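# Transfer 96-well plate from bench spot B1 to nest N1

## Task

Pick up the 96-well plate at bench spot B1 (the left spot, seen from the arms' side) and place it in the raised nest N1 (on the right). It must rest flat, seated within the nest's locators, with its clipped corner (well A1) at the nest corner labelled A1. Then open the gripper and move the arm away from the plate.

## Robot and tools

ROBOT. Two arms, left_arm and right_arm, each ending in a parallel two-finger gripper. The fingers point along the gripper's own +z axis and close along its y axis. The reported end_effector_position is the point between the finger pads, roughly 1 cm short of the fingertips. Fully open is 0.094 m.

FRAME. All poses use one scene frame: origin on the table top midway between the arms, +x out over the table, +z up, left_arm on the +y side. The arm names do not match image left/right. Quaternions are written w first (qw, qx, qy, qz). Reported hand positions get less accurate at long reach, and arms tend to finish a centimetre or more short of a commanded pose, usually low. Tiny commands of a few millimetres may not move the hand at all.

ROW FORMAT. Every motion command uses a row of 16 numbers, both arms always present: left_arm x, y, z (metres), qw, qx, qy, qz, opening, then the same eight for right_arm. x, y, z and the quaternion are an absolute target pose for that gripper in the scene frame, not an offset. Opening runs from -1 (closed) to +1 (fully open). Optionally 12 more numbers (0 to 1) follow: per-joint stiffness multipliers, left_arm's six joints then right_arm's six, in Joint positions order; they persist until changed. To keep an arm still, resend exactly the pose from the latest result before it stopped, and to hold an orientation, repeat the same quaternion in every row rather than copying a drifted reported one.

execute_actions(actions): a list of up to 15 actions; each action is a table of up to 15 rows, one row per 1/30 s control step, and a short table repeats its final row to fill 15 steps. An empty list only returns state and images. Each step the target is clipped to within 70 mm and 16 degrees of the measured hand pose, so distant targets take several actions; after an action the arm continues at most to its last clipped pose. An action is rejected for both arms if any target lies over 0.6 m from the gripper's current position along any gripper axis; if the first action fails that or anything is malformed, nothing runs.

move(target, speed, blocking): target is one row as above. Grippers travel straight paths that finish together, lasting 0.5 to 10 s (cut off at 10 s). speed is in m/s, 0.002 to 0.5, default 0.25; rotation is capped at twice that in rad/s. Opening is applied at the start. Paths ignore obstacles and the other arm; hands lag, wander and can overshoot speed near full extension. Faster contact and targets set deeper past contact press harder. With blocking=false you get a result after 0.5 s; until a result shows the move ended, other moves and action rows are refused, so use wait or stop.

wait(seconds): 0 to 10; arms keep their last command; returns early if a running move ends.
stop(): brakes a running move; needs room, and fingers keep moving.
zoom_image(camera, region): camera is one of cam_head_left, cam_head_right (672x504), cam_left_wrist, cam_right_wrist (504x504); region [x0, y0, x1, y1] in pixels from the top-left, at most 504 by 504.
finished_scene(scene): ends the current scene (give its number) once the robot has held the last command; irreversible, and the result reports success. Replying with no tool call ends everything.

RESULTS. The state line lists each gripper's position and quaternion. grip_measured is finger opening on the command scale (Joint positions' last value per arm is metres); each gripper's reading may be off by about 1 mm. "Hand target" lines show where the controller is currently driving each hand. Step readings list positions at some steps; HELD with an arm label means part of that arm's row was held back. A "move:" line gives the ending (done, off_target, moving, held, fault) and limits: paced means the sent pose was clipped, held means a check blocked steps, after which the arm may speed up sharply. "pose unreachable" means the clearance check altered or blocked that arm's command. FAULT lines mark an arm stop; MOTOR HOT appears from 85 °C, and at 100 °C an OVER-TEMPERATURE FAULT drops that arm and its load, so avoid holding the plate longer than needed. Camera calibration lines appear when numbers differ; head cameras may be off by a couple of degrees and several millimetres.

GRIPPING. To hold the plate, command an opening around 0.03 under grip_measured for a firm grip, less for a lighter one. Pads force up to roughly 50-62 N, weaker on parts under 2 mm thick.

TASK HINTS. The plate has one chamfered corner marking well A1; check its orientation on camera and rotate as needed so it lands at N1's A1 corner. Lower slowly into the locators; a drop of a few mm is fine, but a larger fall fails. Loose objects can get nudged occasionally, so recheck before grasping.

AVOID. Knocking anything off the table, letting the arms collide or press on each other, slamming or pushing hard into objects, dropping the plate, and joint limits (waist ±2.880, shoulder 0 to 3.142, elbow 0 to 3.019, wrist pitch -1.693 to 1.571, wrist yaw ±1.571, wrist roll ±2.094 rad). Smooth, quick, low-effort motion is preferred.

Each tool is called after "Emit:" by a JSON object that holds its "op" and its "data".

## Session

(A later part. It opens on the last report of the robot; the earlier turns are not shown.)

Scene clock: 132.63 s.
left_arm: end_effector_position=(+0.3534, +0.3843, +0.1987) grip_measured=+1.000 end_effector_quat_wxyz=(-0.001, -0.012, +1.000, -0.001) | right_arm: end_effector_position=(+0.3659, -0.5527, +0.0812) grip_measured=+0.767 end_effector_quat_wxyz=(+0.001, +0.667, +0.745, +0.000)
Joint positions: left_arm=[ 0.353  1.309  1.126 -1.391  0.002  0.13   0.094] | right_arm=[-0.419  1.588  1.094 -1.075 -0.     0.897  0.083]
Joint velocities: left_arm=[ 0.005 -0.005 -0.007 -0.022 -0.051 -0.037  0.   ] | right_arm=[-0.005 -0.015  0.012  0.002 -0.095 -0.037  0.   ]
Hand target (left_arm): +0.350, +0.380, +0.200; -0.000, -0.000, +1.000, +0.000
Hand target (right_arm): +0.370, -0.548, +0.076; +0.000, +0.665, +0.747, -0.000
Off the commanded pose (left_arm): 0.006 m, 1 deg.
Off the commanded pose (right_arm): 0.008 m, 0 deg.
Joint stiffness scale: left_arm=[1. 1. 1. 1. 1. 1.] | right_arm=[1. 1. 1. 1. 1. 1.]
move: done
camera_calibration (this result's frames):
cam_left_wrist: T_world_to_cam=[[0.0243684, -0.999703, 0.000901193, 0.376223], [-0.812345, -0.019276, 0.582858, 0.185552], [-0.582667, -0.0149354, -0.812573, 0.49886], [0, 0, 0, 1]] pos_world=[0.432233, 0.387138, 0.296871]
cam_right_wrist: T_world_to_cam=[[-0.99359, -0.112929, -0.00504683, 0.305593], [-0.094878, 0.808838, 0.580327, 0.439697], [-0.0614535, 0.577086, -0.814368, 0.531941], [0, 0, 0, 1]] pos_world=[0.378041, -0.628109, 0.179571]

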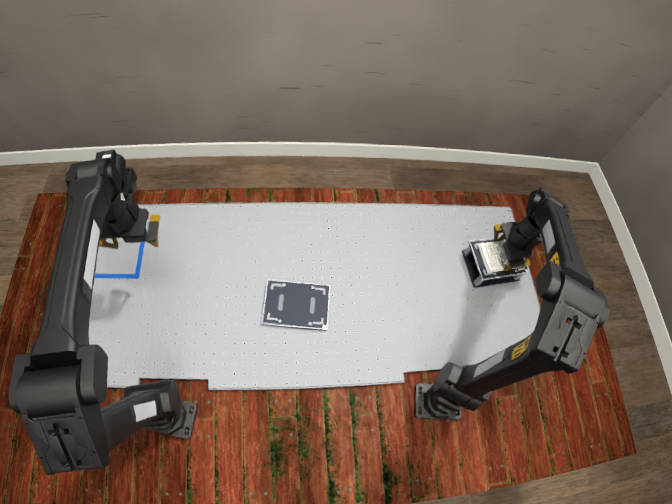

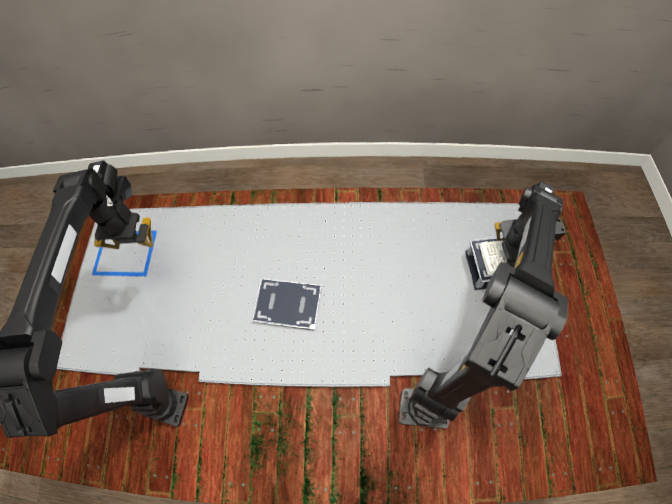

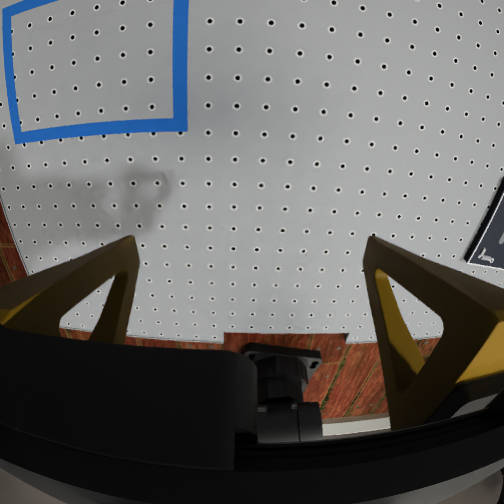

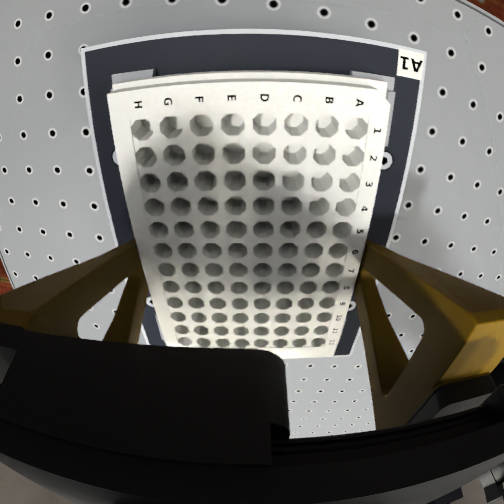

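Emit:
{"op": "move", "data": {"target": [0.35,0.38,0.2,0,0,1,0,1, 0.3685,-0.5445,0.080,0,0.665,0.747,0,0.735], "speed": 0.01}}

Emit:
{"op": "zoom_image", "data": {"camera": "cam_right_wrist", "region": [60, 20, 440, 260]}}

Scene clock: 136.13 s.
left_arm: end_effector_position=(+0.3534, +0.3843, +0.1987) grip_measured=+1.000 end_effector_quat_wxyz=(-0.001, -0.012, +1.000, -0.001) | right_arm: end_effector_position=(+0.3659, -0.5521, +0.0810) grip_measured=+0.767 end_effector_quat_wxyz=(+0.001, +0.667, +0.745, -0.001)
Joint positions: left_arm=[ 0.353  1.309  1.126 -1.391  0.002  0.13   0.094] | right_arm=[-0.417  1.588  1.093 -1.075  0.002  0.899  0.083]
Joint velocities: left_arm=[ 0.005  0.005 -0.017 -0.012  0.022 -0.051  0.   ] | right_arm=[-0.005 -0.005 -0.007 -0.022  0.022 -0.081  0.001]
Hand target (left_arm): +0.350, +0.380, +0.200; -0.000, -0.000, +1.000, +0.000
Hand target (right_arm): +0.368, -0.545, +0.080; +0.000, +0.665, +0.747, -0.000
Off the commanded pose (left_arm): 0.006 m, 1 deg.
Off the commanded pose (right_arm): 0.008 m, 0 deg.
Joint stiffness scale: left_arm=[1. 1. 1. 1. 1. 1.] | right_arm=[1. 1. 1. 1. 1. 1.]
move: done
camera_calibration (this result's frames):
cam_left_wrist: T_world_to_cam=[[0.0243684, -0.999703, 0.000901193, 0.376223], [-0.812345, -0.019276, 0.582858, 0.185552], [-0.582667, -0.0149354, -0.812573, 0.49886], [0, 0, 0, 1]] pos_world=[0.432233, 0.387138, 0.296871]
cam_right_wrist: T_world_to_cam=[[-0.993598, -0.112929, -0.00326165, 0.305508], [-0.0939116, 0.809535, 0.579511, 0.439462], [-0.0628033, 0.576107, -0.814958, 0.53139], [0, 0, 0, 1]] pos_world=[0.378196, -0.627396, 0.179384]

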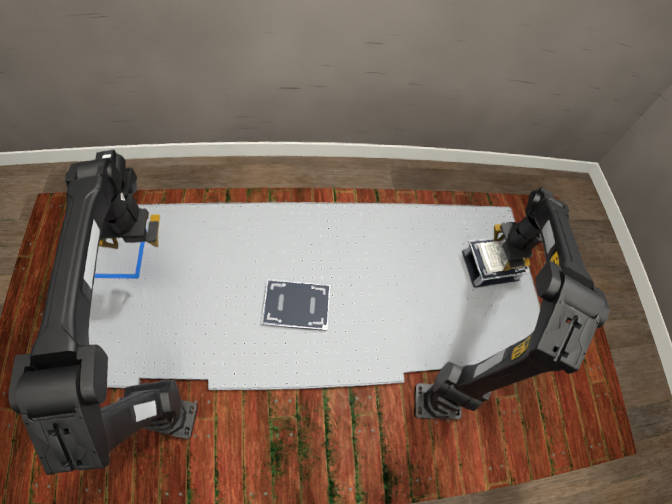

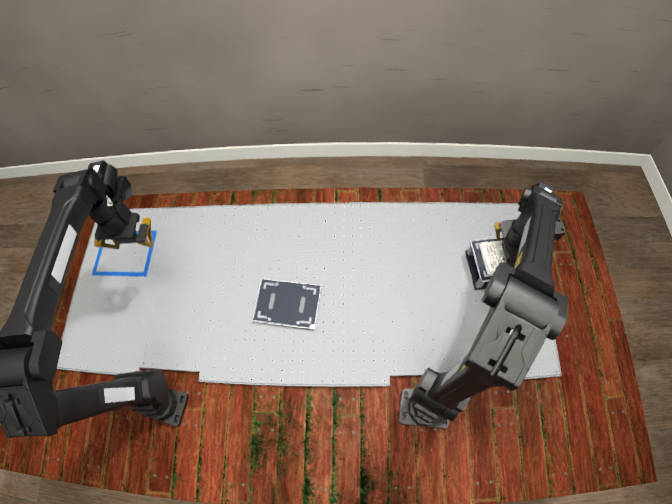

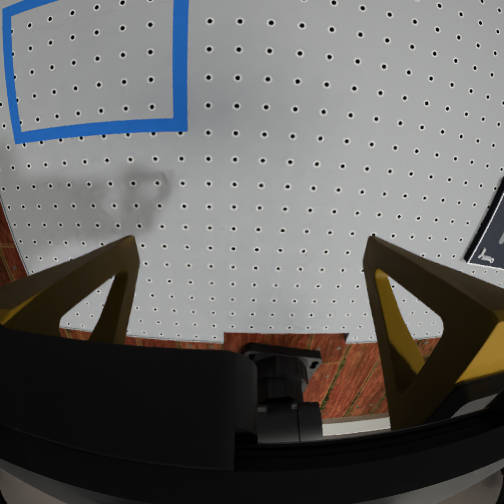

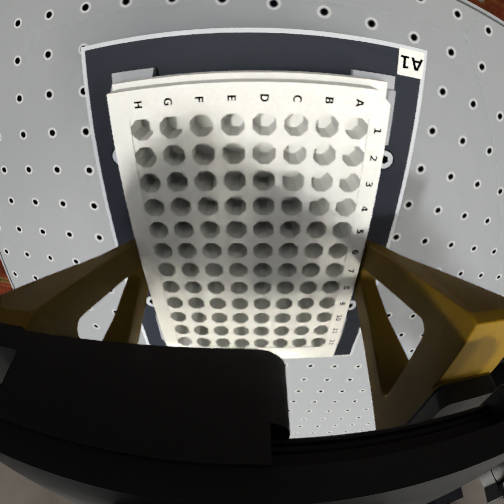

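Region (60, 20, 440, 260) of cam_right_wrist's 504x504 image, scaled by 1.326, with more detail than that image has; it fills the top 318 rows of this view, and the rest is white.

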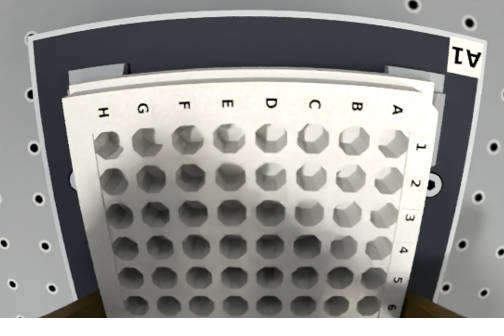

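Emit:
{"op": "move", "data": {"target": [0.35,0.38,0.2,0,0,1,0,1, 0.3655,-0.5415,0.079,0,0.665,0.747,0,0.735], "speed": 0.01}}

Emit:
{"op": "zoom_image", "data": {"camera": "cam_right_wrist", "region": [60, 20, 440, 260]}}

Scene clock: 139.23 s.
left_arm: end_effector_position=(+0.3534, +0.3843, +0.1987) grip_measured=+1.000 end_effector_quat_wxyz=(-0.001, -0.012, +1.000, -0.001) | right_arm: end_effector_position=(+0.3656, -0.5518, +0.0798) grip_measured=+0.767 end_effector_quat_wxyz=(+0.002, +0.668, +0.744, -0.001)
Joint positions: left_arm=[ 0.353  1.309  1.126 -1.391  0.002  0.13   0.094] | right_arm=[-0.416  1.587  1.09  -1.07   0.003  0.902  0.083]
Joint velocities: left_arm=[-0.015  0.005 -0.007 -0.007  0.022 -0.037  0.   ] | right_arm=[-0.015 -0.005 -0.017  0.012  0.007 -0.037 -0.001]
Hand target (left_arm): +0.350, +0.380, +0.200; -0.000, -0.000, +1.000, +0.000
Hand target (right_arm): +0.365, -0.542, +0.079; -0.000, +0.665, +0.747, -0.000
Off the commanded pose (left_arm): 0.006 m, 1 deg.
Off the commanded pose (right_arm): 0.010 m, 1 deg.
Joint stiffness scale: left_arm=[1. 1. 1. 1. 1. 1.] | right_arm=[1. 1. 1. 1. 1. 1.]
move: done
camera_calibration (this result's frames):
cam_left_wrist: T_world_to_cam=[[0.0243684, -0.999703, 0.000901193, 0.376223], [-0.812345, -0.019276, 0.582858, 0.185552], [-0.582667, -0.0149354, -0.812573, 0.49886], [0, 0, 0, 1]] pos_world=[0.432233, 0.387138, 0.296871]
cam_right_wrist: T_world_to_cam=[[-0.993809, -0.111037, -0.00374839, 0.306442], [-0.0927633, 0.810743, 0.578006, 0.440195], [-0.061141, 0.574775, -0.816024, 0.529015], [0, 0, 0, 1]] pos_world=[0.377724, -0.626923, 0.178402]

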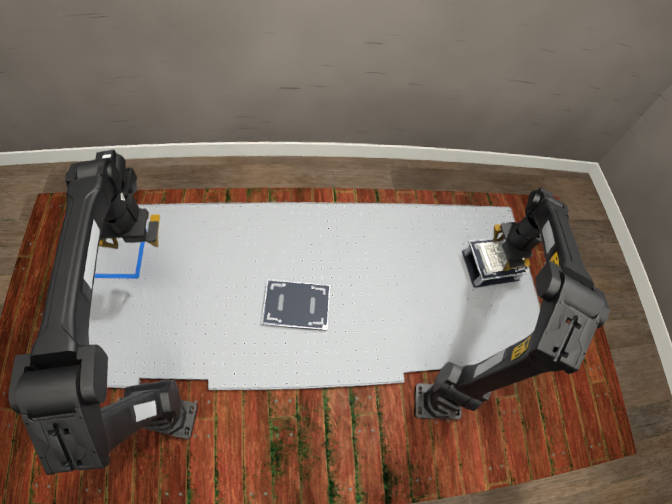

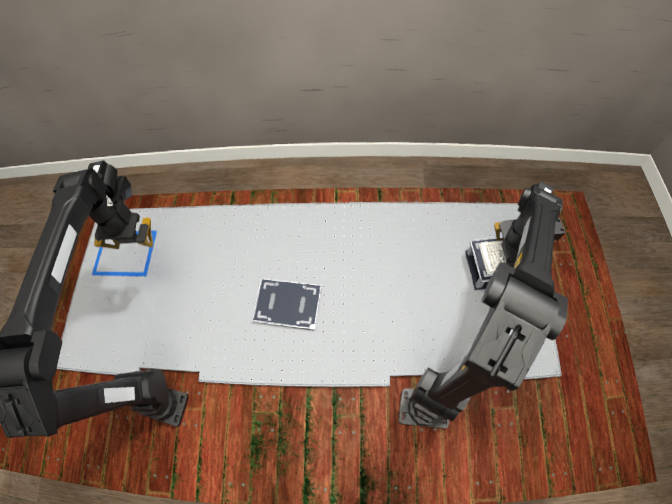

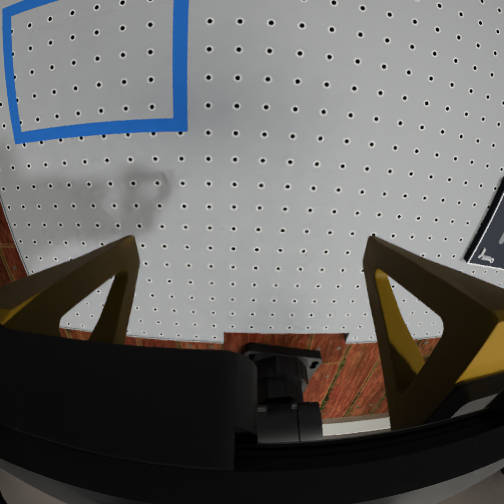

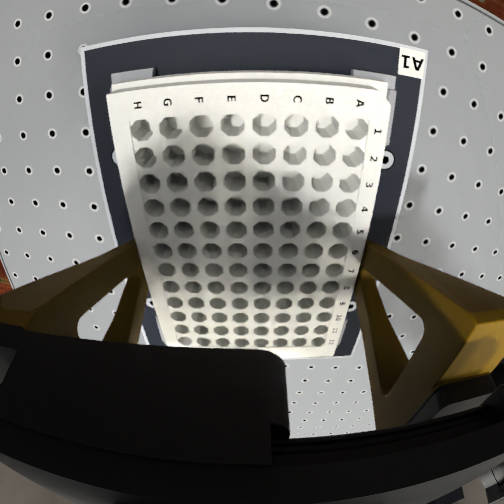

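Region (60, 20, 440, 260) of cam_right_wrist's 504x504 image, scaled by 1.326, with more detail than that image has; it fills the top 318 rows of this view, and the rest is white.

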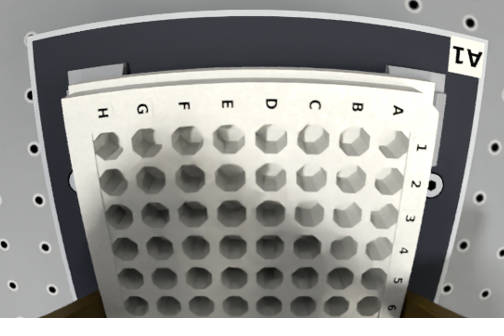

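Emit:
{"op": "zoom_image", "data": {"camera": "cam_head_left", "region": [455, 225, 545, 292]}}

Region (455, 225, 545, 292) of cam_head_left's 672x504 image, scaled by 5.600, with more detail than that image has; it fills the top 375 rows of this view, and the rest is white.

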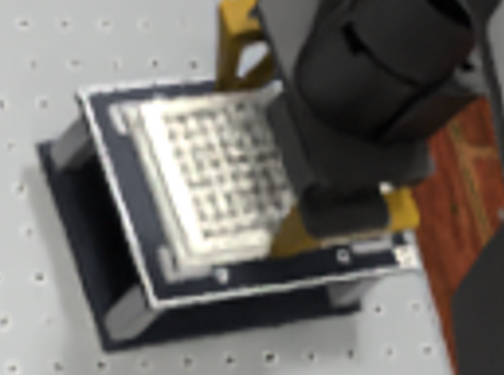

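Emit:
{"op": "move", "data": {"target": [0.35,0.38,0.2,0,0,1,0,1, 0.360,-0.548,0.079,0,0.665,0.747,0,0.735], "speed": 0.01}}

Emit:
{"op": "zoom_image", "data": {"camera": "cam_right_wrist", "region": [60, 20, 440, 260]}}

Scene clock: 144.53 s.
left_arm: end_effector_position=(+0.3534, +0.3843, +0.1987) grip_measured=+1.000 end_effector_quat_wxyz=(-0.001, -0.012, +1.000, -0.001) | right_arm: end_effector_position=(+0.3656, -0.5519, +0.0800) grip_measured=+0.767 end_effector_quat_wxyz=(+0.004, +0.668, +0.744, -0.001)
Joint positions: left_arm=[ 0.353  1.309  1.126 -1.391  0.002  0.13   0.094] | right_arm=[-0.416  1.585  1.087 -1.066  0.003  0.902  0.083]
Joint velocities: left_arm=[-0.005  0.005  0.002 -0.022  0.007  0.022  0.   ] | right_arm=[-0.015  0.005 -0.027  0.007 -0.066  0.007  0.   ]
Hand target (left_arm): +0.350, +0.380, +0.200; -0.000, -0.000, +1.000, +0.000
Hand target (right_arm): +0.360, -0.548, +0.079; +0.000, +0.665, +0.747, +0.000
Off the commanded pose (left_arm): 0.006 m, 1 deg.
Off the commanded pose (right_arm): 0.007 m, 1 deg.
Joint stiffness scale: left_arm=[1. 1. 1. 1. 1. 1.] | right_arm=[1. 1. 1. 1. 1. 1.]
move: done
camera_calibration (this result's frames):
cam_left_wrist: T_world_to_cam=[[0.0243684, -0.999703, 0.000901193, 0.376223], [-0.812345, -0.019276, 0.582858, 0.185552], [-0.582667, -0.0149354, -0.812573, 0.49886], [0, 0, 0, 1]] pos_world=[0.432233, 0.387138, 0.296871]
cam_right_wrist: T_world_to_cam=[[-0.993796, -0.111046, -0.0061951, 0.306572], [-0.094321, 0.811985, 0.576007, 0.441541], [-0.0589327, 0.573018, -0.817421, 0.527513], [0, 0, 0, 1]] pos_world=[0.377405, -0.626755, 0.178769]

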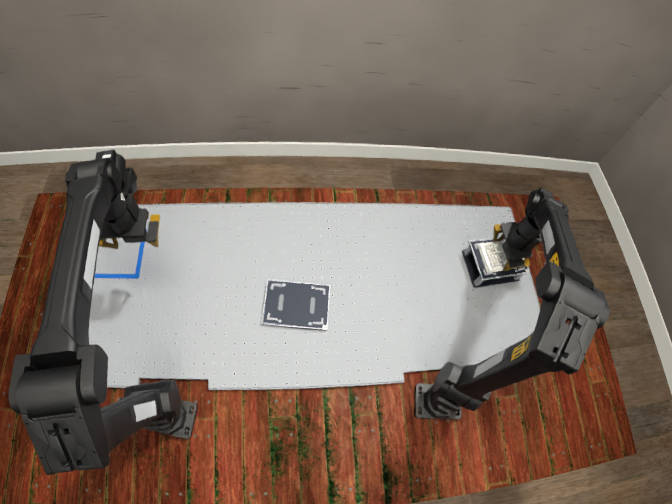

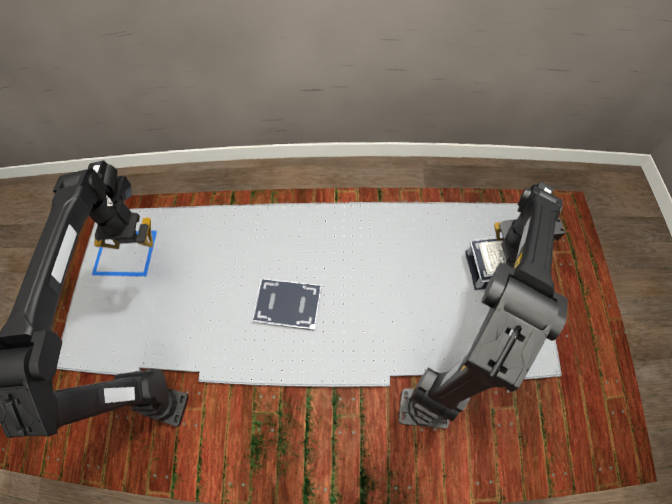

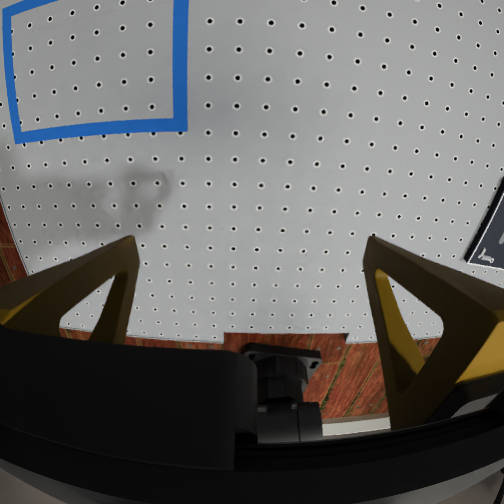

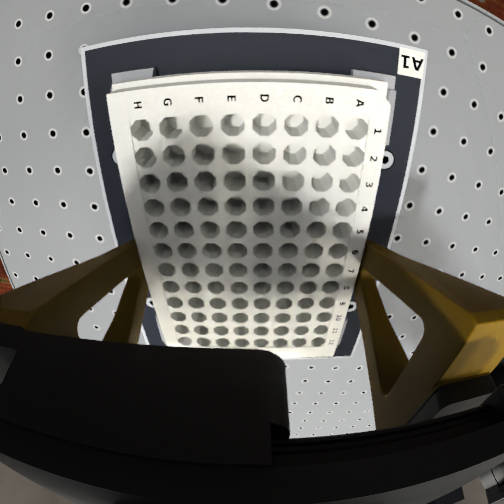

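Region (60, 20, 440, 260) of cam_right_wrist's 504x504 image, scaled by 1.326, with more detail than that image has; it fills the top 318 rows of this view, and the rest is white.

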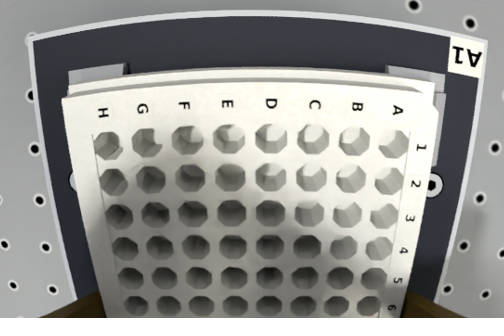

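Emit:
{"op": "move", "data": {"target": [0.35,0.38,0.2,0,0,1,0,1, 0.366,-0.551,0.068,0,0.667,0.745,0,0.735], "speed": 0.01}}

Emit:
{"op": "zoom_image", "data": {"camera": "cam_right_wrist", "region": [60, 20, 440, 260]}}

Scene clock: 148.83 s.
left_arm: end_effector_position=(+0.3534, +0.3843, +0.1987) grip_measured=+1.000 end_effector_quat_wxyz=(-0.001, -0.012, +1.000, -0.001) | right_arm: end_effector_position=(+0.3659, -0.5522, +0.0798) grip_measured=+0.767 end_effector_quat_wxyz=(+0.005, +0.668, +0.744, -0.001)
Joint positions: left_arm=[ 0.353  1.309  1.126 -1.391  0.002  0.13   0.094] | right_arm=[-0.416  1.585  1.087 -1.063  0.004  0.902  0.083]
Joint velocities: left_arm=[-0.005 -0.015  0.007  0.012  0.007  0.037  0.   ] | right_arm=[ 0.005  0.005 -0.002 -0.012  0.007  0.022  0.   ]
Hand target (left_arm): +0.350, +0.380, +0.200; -0.000, -0.000, +1.000, +0.000
Hand target (right_arm): +0.366, -0.551, +0.068; -0.000, +0.667, +0.745, -0.000
Off the commanded pose (left_arm): 0.006 m, 1 deg.
Off the commanded pose (right_arm): 0.012 m, 1 deg.
Joint stiffness scale: left_arm=[1. 1. 1. 1. 1. 1.] | right_arm=[1. 1. 1. 1. 1. 1.]
move: off_target (right_arm)
camera_calibration (this result's frames):
cam_left_wrist: T_world_to_cam=[[0.0243684, -0.999703, 0.000901193, 0.376223], [-0.812345, -0.019276, 0.582858, 0.185552], [-0.582667, -0.0149354, -0.812573, 0.49886], [0, 0, 0, 1]] pos_world=[0.432233, 0.387138, 0.296871]
cam_right_wrist: T_world_to_cam=[[-0.993784, -0.111053, -0.00774695, 0.306976], [-0.095316, 0.812872, 0.57459, 0.442912], [-0.0575128, 0.571757, -0.818405, 0.52635], [0, 0, 0, 1]] pos_world=[0.377557, -0.626884, 0.178653]

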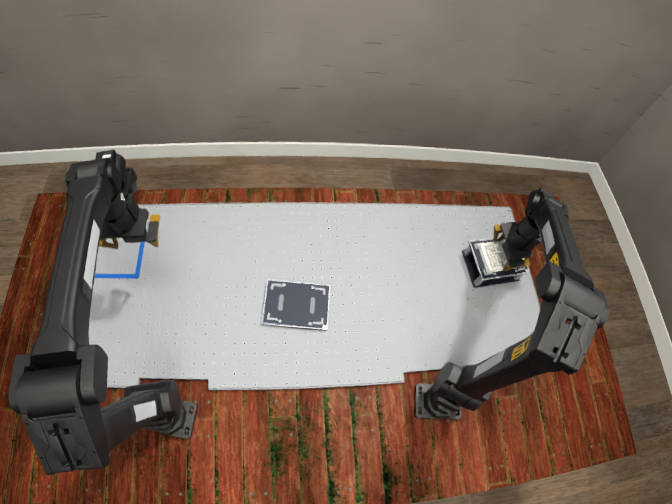

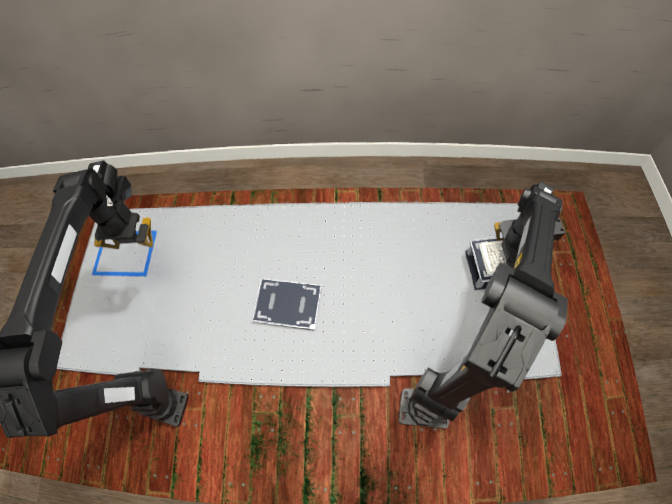

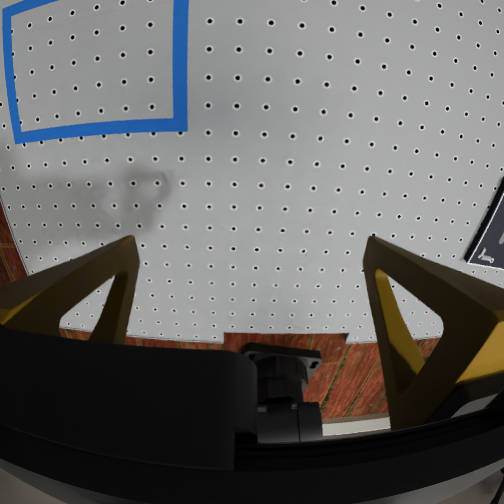

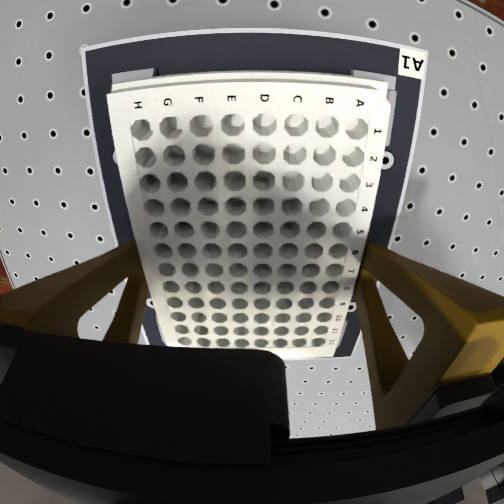

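Region (60, 20, 440, 260) of cam_right_wrist's 504x504 image, scaled by 1.326, with more detail than that image has; it fills the top 318 rows of this view, and the rest is white.

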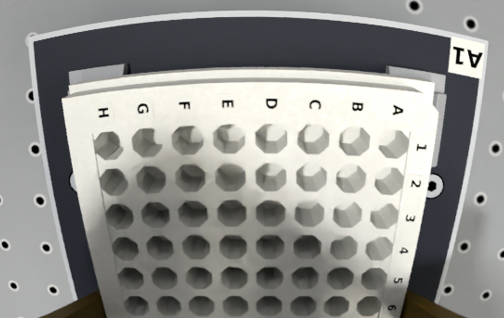

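Emit:
{"op": "execute_actions", "data": {"actions": [[[0.35,0.38,0.2,0,0,1,0,1, 0.366,-0.552,0.077,0,0.667,0.745,0,0.735]],[[0.35,0.38,0.2,0,0,1,0,1, 0.366,-0.552,0.077,0,0.667,0.745,0,0.85]],[[0.35,0.38,0.2,0,0,1,0,1, 0.366,-0.552,0.077,0,0.667,0.745,0,1]]]}}

Emit:
{"op": "move", "data": {"target": [0.35,0.38,0.2,0,0,1,0,1, 0.375,-0.556,0.16,0,0.667,0.745,0,1], "speed": 0.06}}

Emit:
{"op": "zoom_image", "data": {"camera": "cam_right_wrist", "region": [100, 20, 400, 320]}}

Scene clock: 154.07 s.
left_arm: end_effector_position=(+0.3534, +0.3843, +0.1987) grip_measured=+1.000 end_effector_quat_wxyz=(-0.001, -0.012, +1.000, -0.001) | right_arm: end_effector_position=(+0.3657, -0.5516, +0.0789) grip_measured=+1.000 end_effector_quat_wxyz=(+0.003, +0.668, +0.744, -0.000)
Joint positions: left_arm=[ 0.353  1.309  1.126 -1.391  0.002  0.13   0.094] | right_arm=[-0.416  1.586  1.086 -1.063  0.002  0.902  0.094]
Joint velocities: left_arm=[-0.005 -0.005 -0.002 -0.007 -0.051 -0.007  0.   ] | right_arm=[-0.015 -0.024  0.002 -0.022  0.051  0.007  0.   ]
Hand target (left_arm): +0.350, +0.380, +0.200; -0.000, -0.000, +1.000, +0.000
Hand target (right_arm): +0.366, -0.552, +0.077; +0.000, +0.667, +0.745, +0.000
Off the commanded pose (left_arm): 0.006 m, 1 deg.
Off the commanded pose (right_arm): 0.002 m, 0 deg.
Joint stiffness scale: left_arm=[1. 1. 1. 1. 1. 1.] | right_arm=[1. 1. 1. 1. 1. 1.]
Step readings (end_effector_position; steps 1 to 15: 1st action; 16 to 30: 2nd action; 31 to 45: 3rd action):
0: left_arm (+0.3534, +0.3843, +0.1987) | right_arm (+0.3659, -0.5522, +0.0798)
1: left_arm (+0.3534, +0.3843, +0.1987) | right_arm (+0.3658, -0.5521, +0.0798)
2: left_arm (+0.3534, +0.3843, +0.1987) | right_arm (+0.3658, -0.5521, +0.0798)
4: left_arm (+0.3534, +0.3843, +0.1987) | right_arm (+0.3658, -0.5521, +0.0798)
8: left_arm (+0.3534, +0.3843, +0.1987) | right_arm (+0.3658, -0.5521, +0.0798)
15: left_arm (+0.3534, +0.3843, +0.1987) | right_arm (+0.3658, -0.5521, +0.0798)
16: left_arm (+0.3534, +0.3843, +0.1987) | right_arm (+0.3658, -0.5521, +0.0798)
17: left_arm (+0.3534, +0.3843, +0.1987) | right_arm (+0.3659, -0.5519, +0.0798)
19: left_arm (+0.3534, +0.3843, +0.1987) | right_arm (+0.3657, -0.5516, +0.0789)
23: left_arm (+0.3534, +0.3843, +0.1987) | right_arm (+0.3657, -0.5516, +0.0789)
30: left_arm (+0.3534, +0.3843, +0.1987) | right_arm (+0.3657, -0.5516, +0.0789)
31: left_arm (+0.3534, +0.3843, +0.1987) | right_arm (+0.3657, -0.5516, +0.0789)
32: left_arm (+0.3534, +0.3843, +0.1987) | right_arm (+0.3657, -0.5516, +0.0789)
34: left_arm (+0.3534, +0.3843, +0.1987) | right_arm (+0.3657, -0.5516, +0.0789)
38: left_arm (+0.3534, +0.3843, +0.1987) | right_arm (+0.3657, -0.5516, +0.0789)
45: end_effector_position above
camera_calibration (this result's frames):
cam_left_wrist: T_world_to_cam=[[0.0243684, -0.999703, 0.000901193, 0.376223], [-0.812345, -0.019276, 0.582858, 0.185552], [-0.582667, -0.0149354, -0.812573, 0.49886], [0, 0, 0, 1]] pos_world=[0.432233, 0.387138, 0.296871]
cam_right_wrist: T_world_to_cam=[[-0.993792, -0.111046, -0.00684801, 0.306719], [-0.0946119, 0.811122, 0.577174, 0.441528], [-0.0585383, 0.574238, -0.816593, 0.526901], [0, 0, 0, 1]] pos_world=[0.377433, -0.62664, 0.177526]

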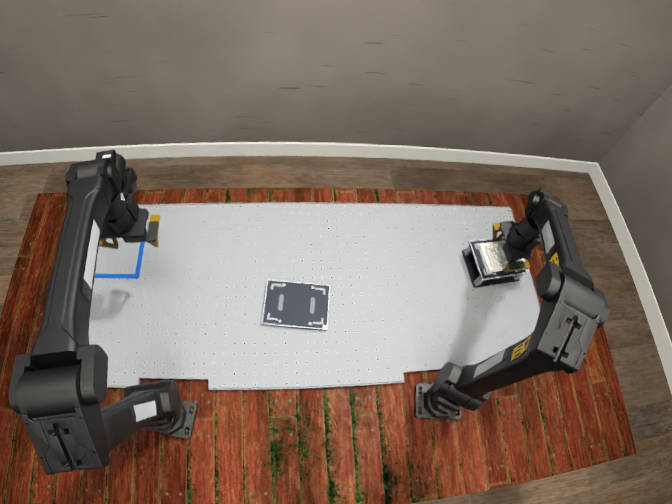

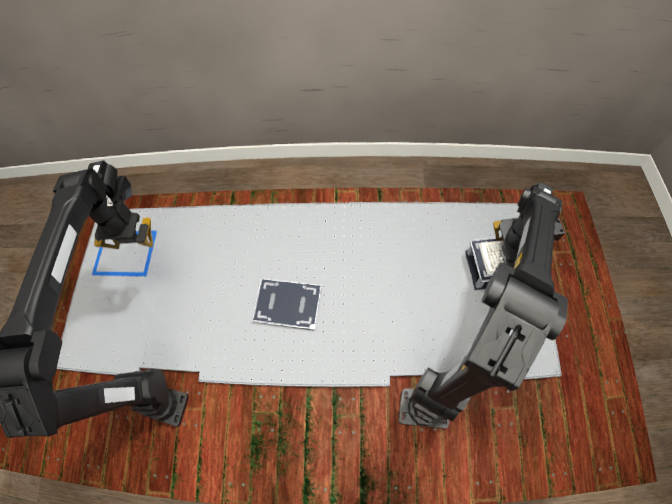

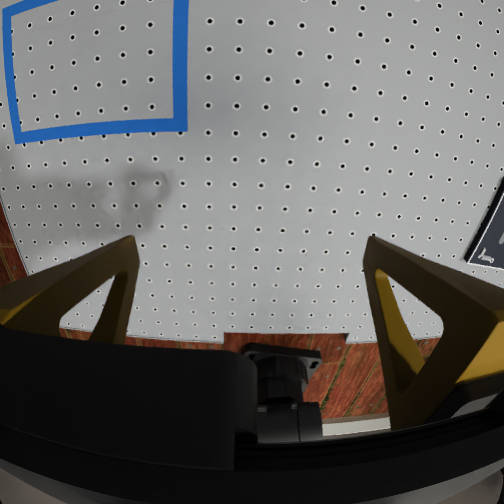

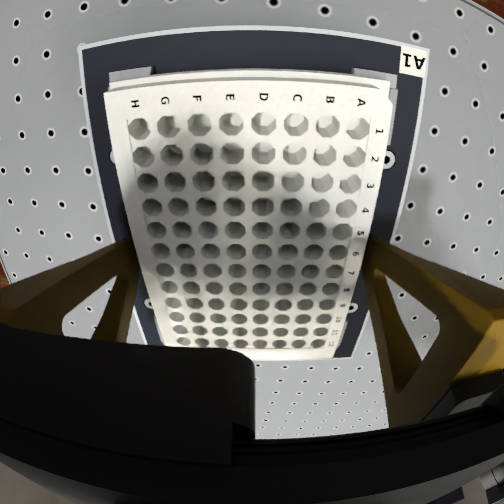

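Scene clock: 155.77 s.
left_arm: end_effector_position=(+0.3534, +0.3843, +0.1987) grip_measured=+1.000 end_effector_quat_wxyz=(-0.001, -0.012, +1.000, -0.001) | right_arm: end_effector_position=(+0.3618, -0.5489, +0.1340) grip_measured=+1.000 end_effector_quat_wxyz=(-0.030, +0.668, +0.744, -0.005)
Joint positions: left_arm=[ 0.353  1.309  1.126 -1.391  0.002  0.13   0.094] | right_arm=[-0.416  1.554  1.205 -1.281  0.     0.902  0.094]
Joint velocities: left_arm=[ 0.024 -0.005  0.002 -0.007  0.081  0.007  0.   ] | right_arm=[-0.015 -0.005 -0.002  0.002 -0.037 -0.007  0.   ]
Hand target (left_arm): +0.350, +0.380, +0.200; -0.000, -0.000, +1.000, +0.000
Hand target (right_arm): +0.375, -0.556, +0.160; +0.000, +0.667, +0.745, -0.000
Off the commanded pose (left_arm): 0.006 m, 1 deg.
Off the commanded pose (right_arm): 0.030 m, 3 deg.
Joint stiffness scale: left_arm=[1. 1. 1. 1. 1. 1.] | right_arm=[1. 1. 1. 1. 1. 1.]
move: off_target (right_arm)
camera_calibration (this result's frames):
cam_left_wrist: T_world_to_cam=[[0.0243684, -0.999703, 0.000901193, 0.376223], [-0.812345, -0.019276, 0.582858, 0.185552], [-0.582667, -0.0149354, -0.812573, 0.49886], [0, 0, 0, 1]] pos_world=[0.432233, 0.387138, 0.296871]
cam_right_wrist: T_world_to_cam=[[-0.992751, -0.111697, 0.044377, 0.295939], [-0.0614845, 0.789223, 0.611021, 0.378556], [-0.103273, 0.603863, -0.790369, 0.599048], [0, 0, 0, 1]] pos_world=[0.378934, -0.627453, 0.229031]

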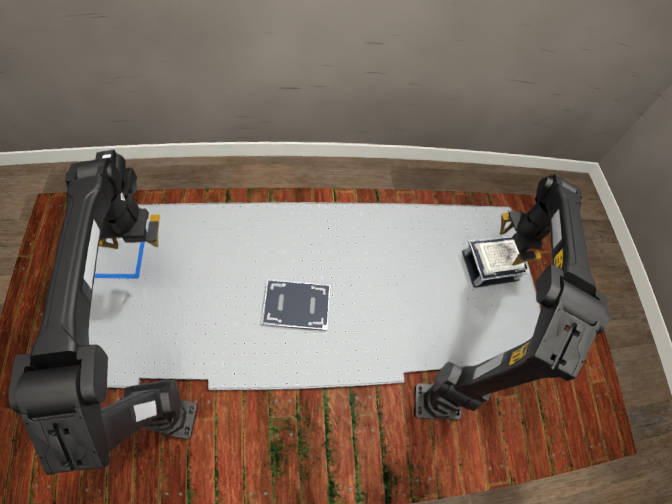

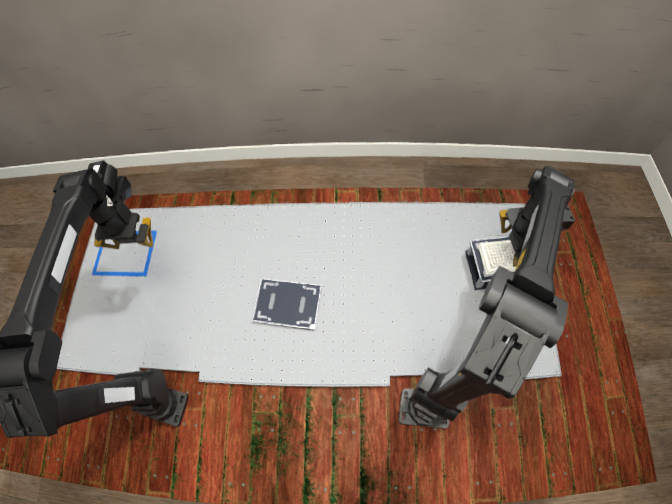

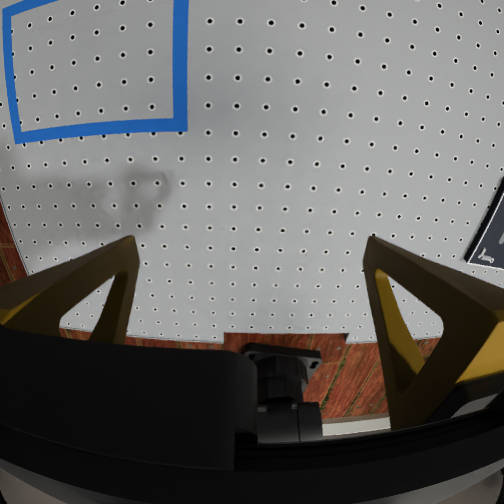

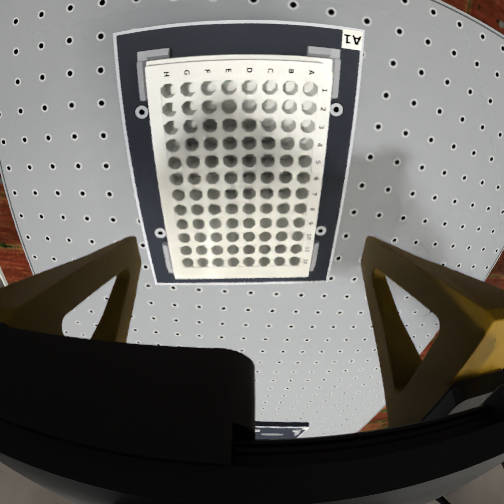

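Region (100, 20, 400, 320) of cam_right_wrist's 504x504 image, scaled by 1.680, with more detail than that image has.

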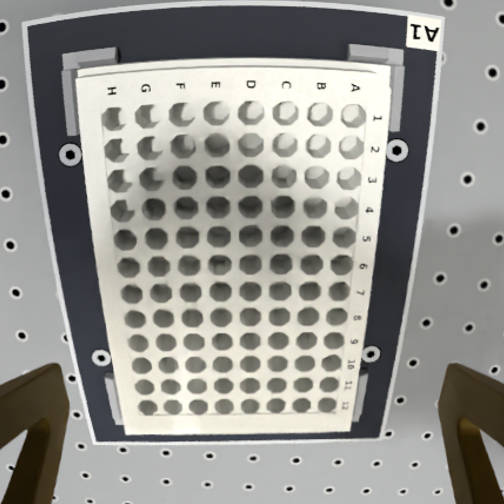

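Seated now (symmetric). Move clear.

Emit:
{"op": "move", "data": {"target": [0.35,0.38,0.2,0,0,1,0,1, 0.33,-0.35,0.22,0,0.667,0.745,0,1]}}

Emit:
{"op": "zoom_image", "data": {"camera": "cam_head_left", "region": [445, 215, 555, 297]}}

Scene clock: 159.73 s.
left_arm: end_effector_position=(+0.3534, +0.3843, +0.1987) grip_measured=+1.000 end_effector_quat_wxyz=(-0.001, -0.012, +1.000, -0.001) | right_arm: end_effector_position=(+0.3332, -0.3513, +0.2153) grip_measured=+1.000 end_effector_quat_wxyz=(+0.001, +0.663, +0.749, -0.004)
Joint positions: left_arm=[ 0.353  1.309  1.126 -1.391  0.002  0.13   0.094] | right_arm=[ 0.059  1.222  1.095 -1.446  0.007  1.362  0.094]
Joint velocities: left_arm=[ 0.015 -0.005  0.017 -0.007 -0.007 -0.037  0.   ] | right_arm=[-0.005 -0.005 -0.007 -0.007  0.081 -0.007  0.   ]
Hand target (left_arm): +0.350, +0.380, +0.200; -0.000, -0.000, +1.000, +0.000
Hand target (right_arm): +0.333, -0.351, +0.221; +0.005, +0.667, +0.745, -0.002
Off the commanded pose (left_arm): 0.006 m, 1 deg.
Off the commanded pose (right_arm): 0.006 m, 1 deg.
Joint stiffness scale: left_arm=[1. 1. 1. 1. 1. 1.] | right_arm=[1. 1. 1. 1. 1. 1.]
move: done
camera_calibration (this result's frames):
cam_left_wrist: T_world_to_cam=[[0.0243684, -0.999703, 0.000901193, 0.376223], [-0.812345, -0.019276, 0.582858, 0.185552], [-0.582667, -0.0149354, -0.812573, 0.49886], [0, 0, 0, 1]] pos_world=[0.432233, 0.387138, 0.296871]
cam_right_wrist: T_world_to_cam=[[-0.992053, -0.125815, 0.000923453, 0.290231], [-0.102314, 0.810974, 0.576067, 0.199976], [-0.073227, 0.571395, -0.817402, 0.525443], [0, 0, 0, 1]] pos_world=[0.346861, -0.425895, 0.314031]

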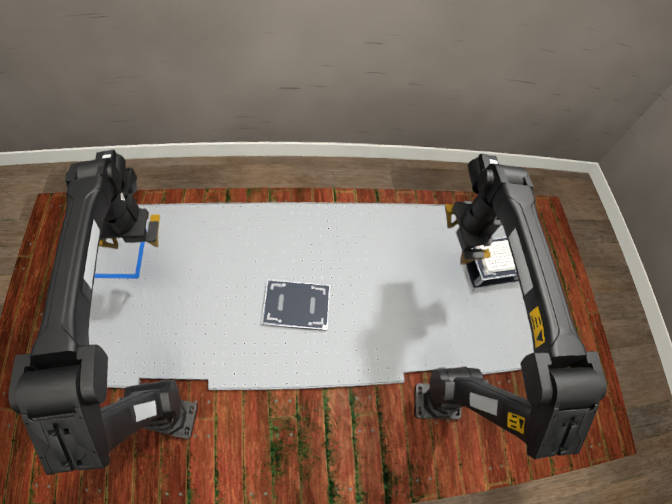

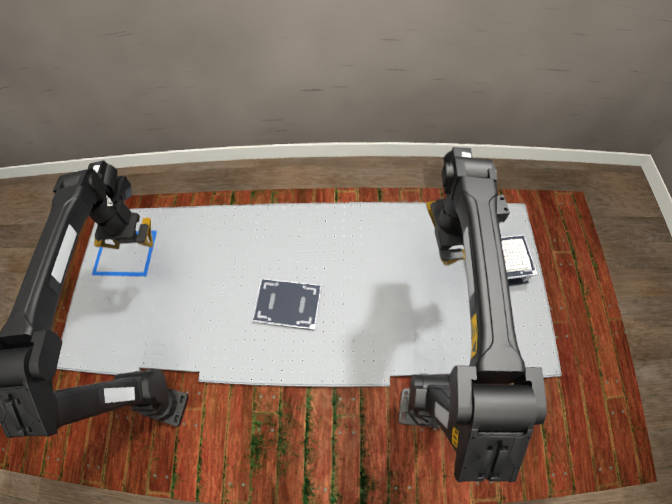

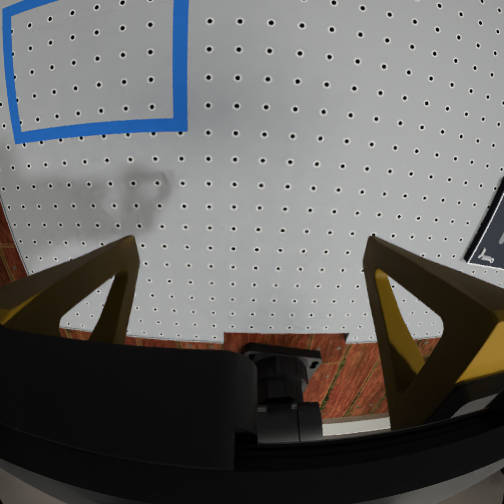

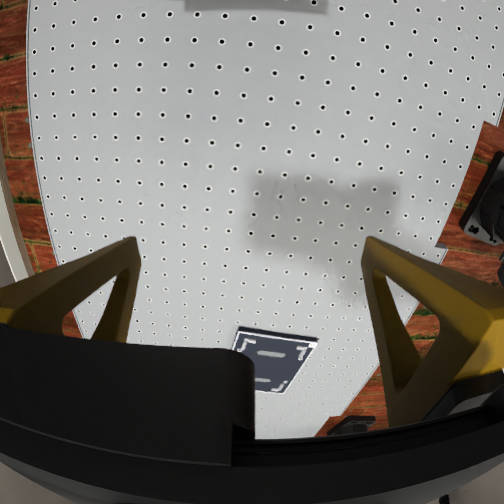

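Region (445, 215, 555, 297) of cam_head_left's 672x504 image, scaled by 4.582, with more detail than that image has; it fills the top 376 rows of this view, and the rest is white.

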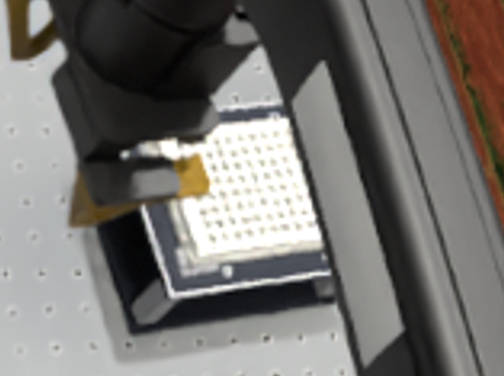

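Emit:
{"op": "finished_scene", "data": {"scene": 1}}

The scene is finished: the task was done.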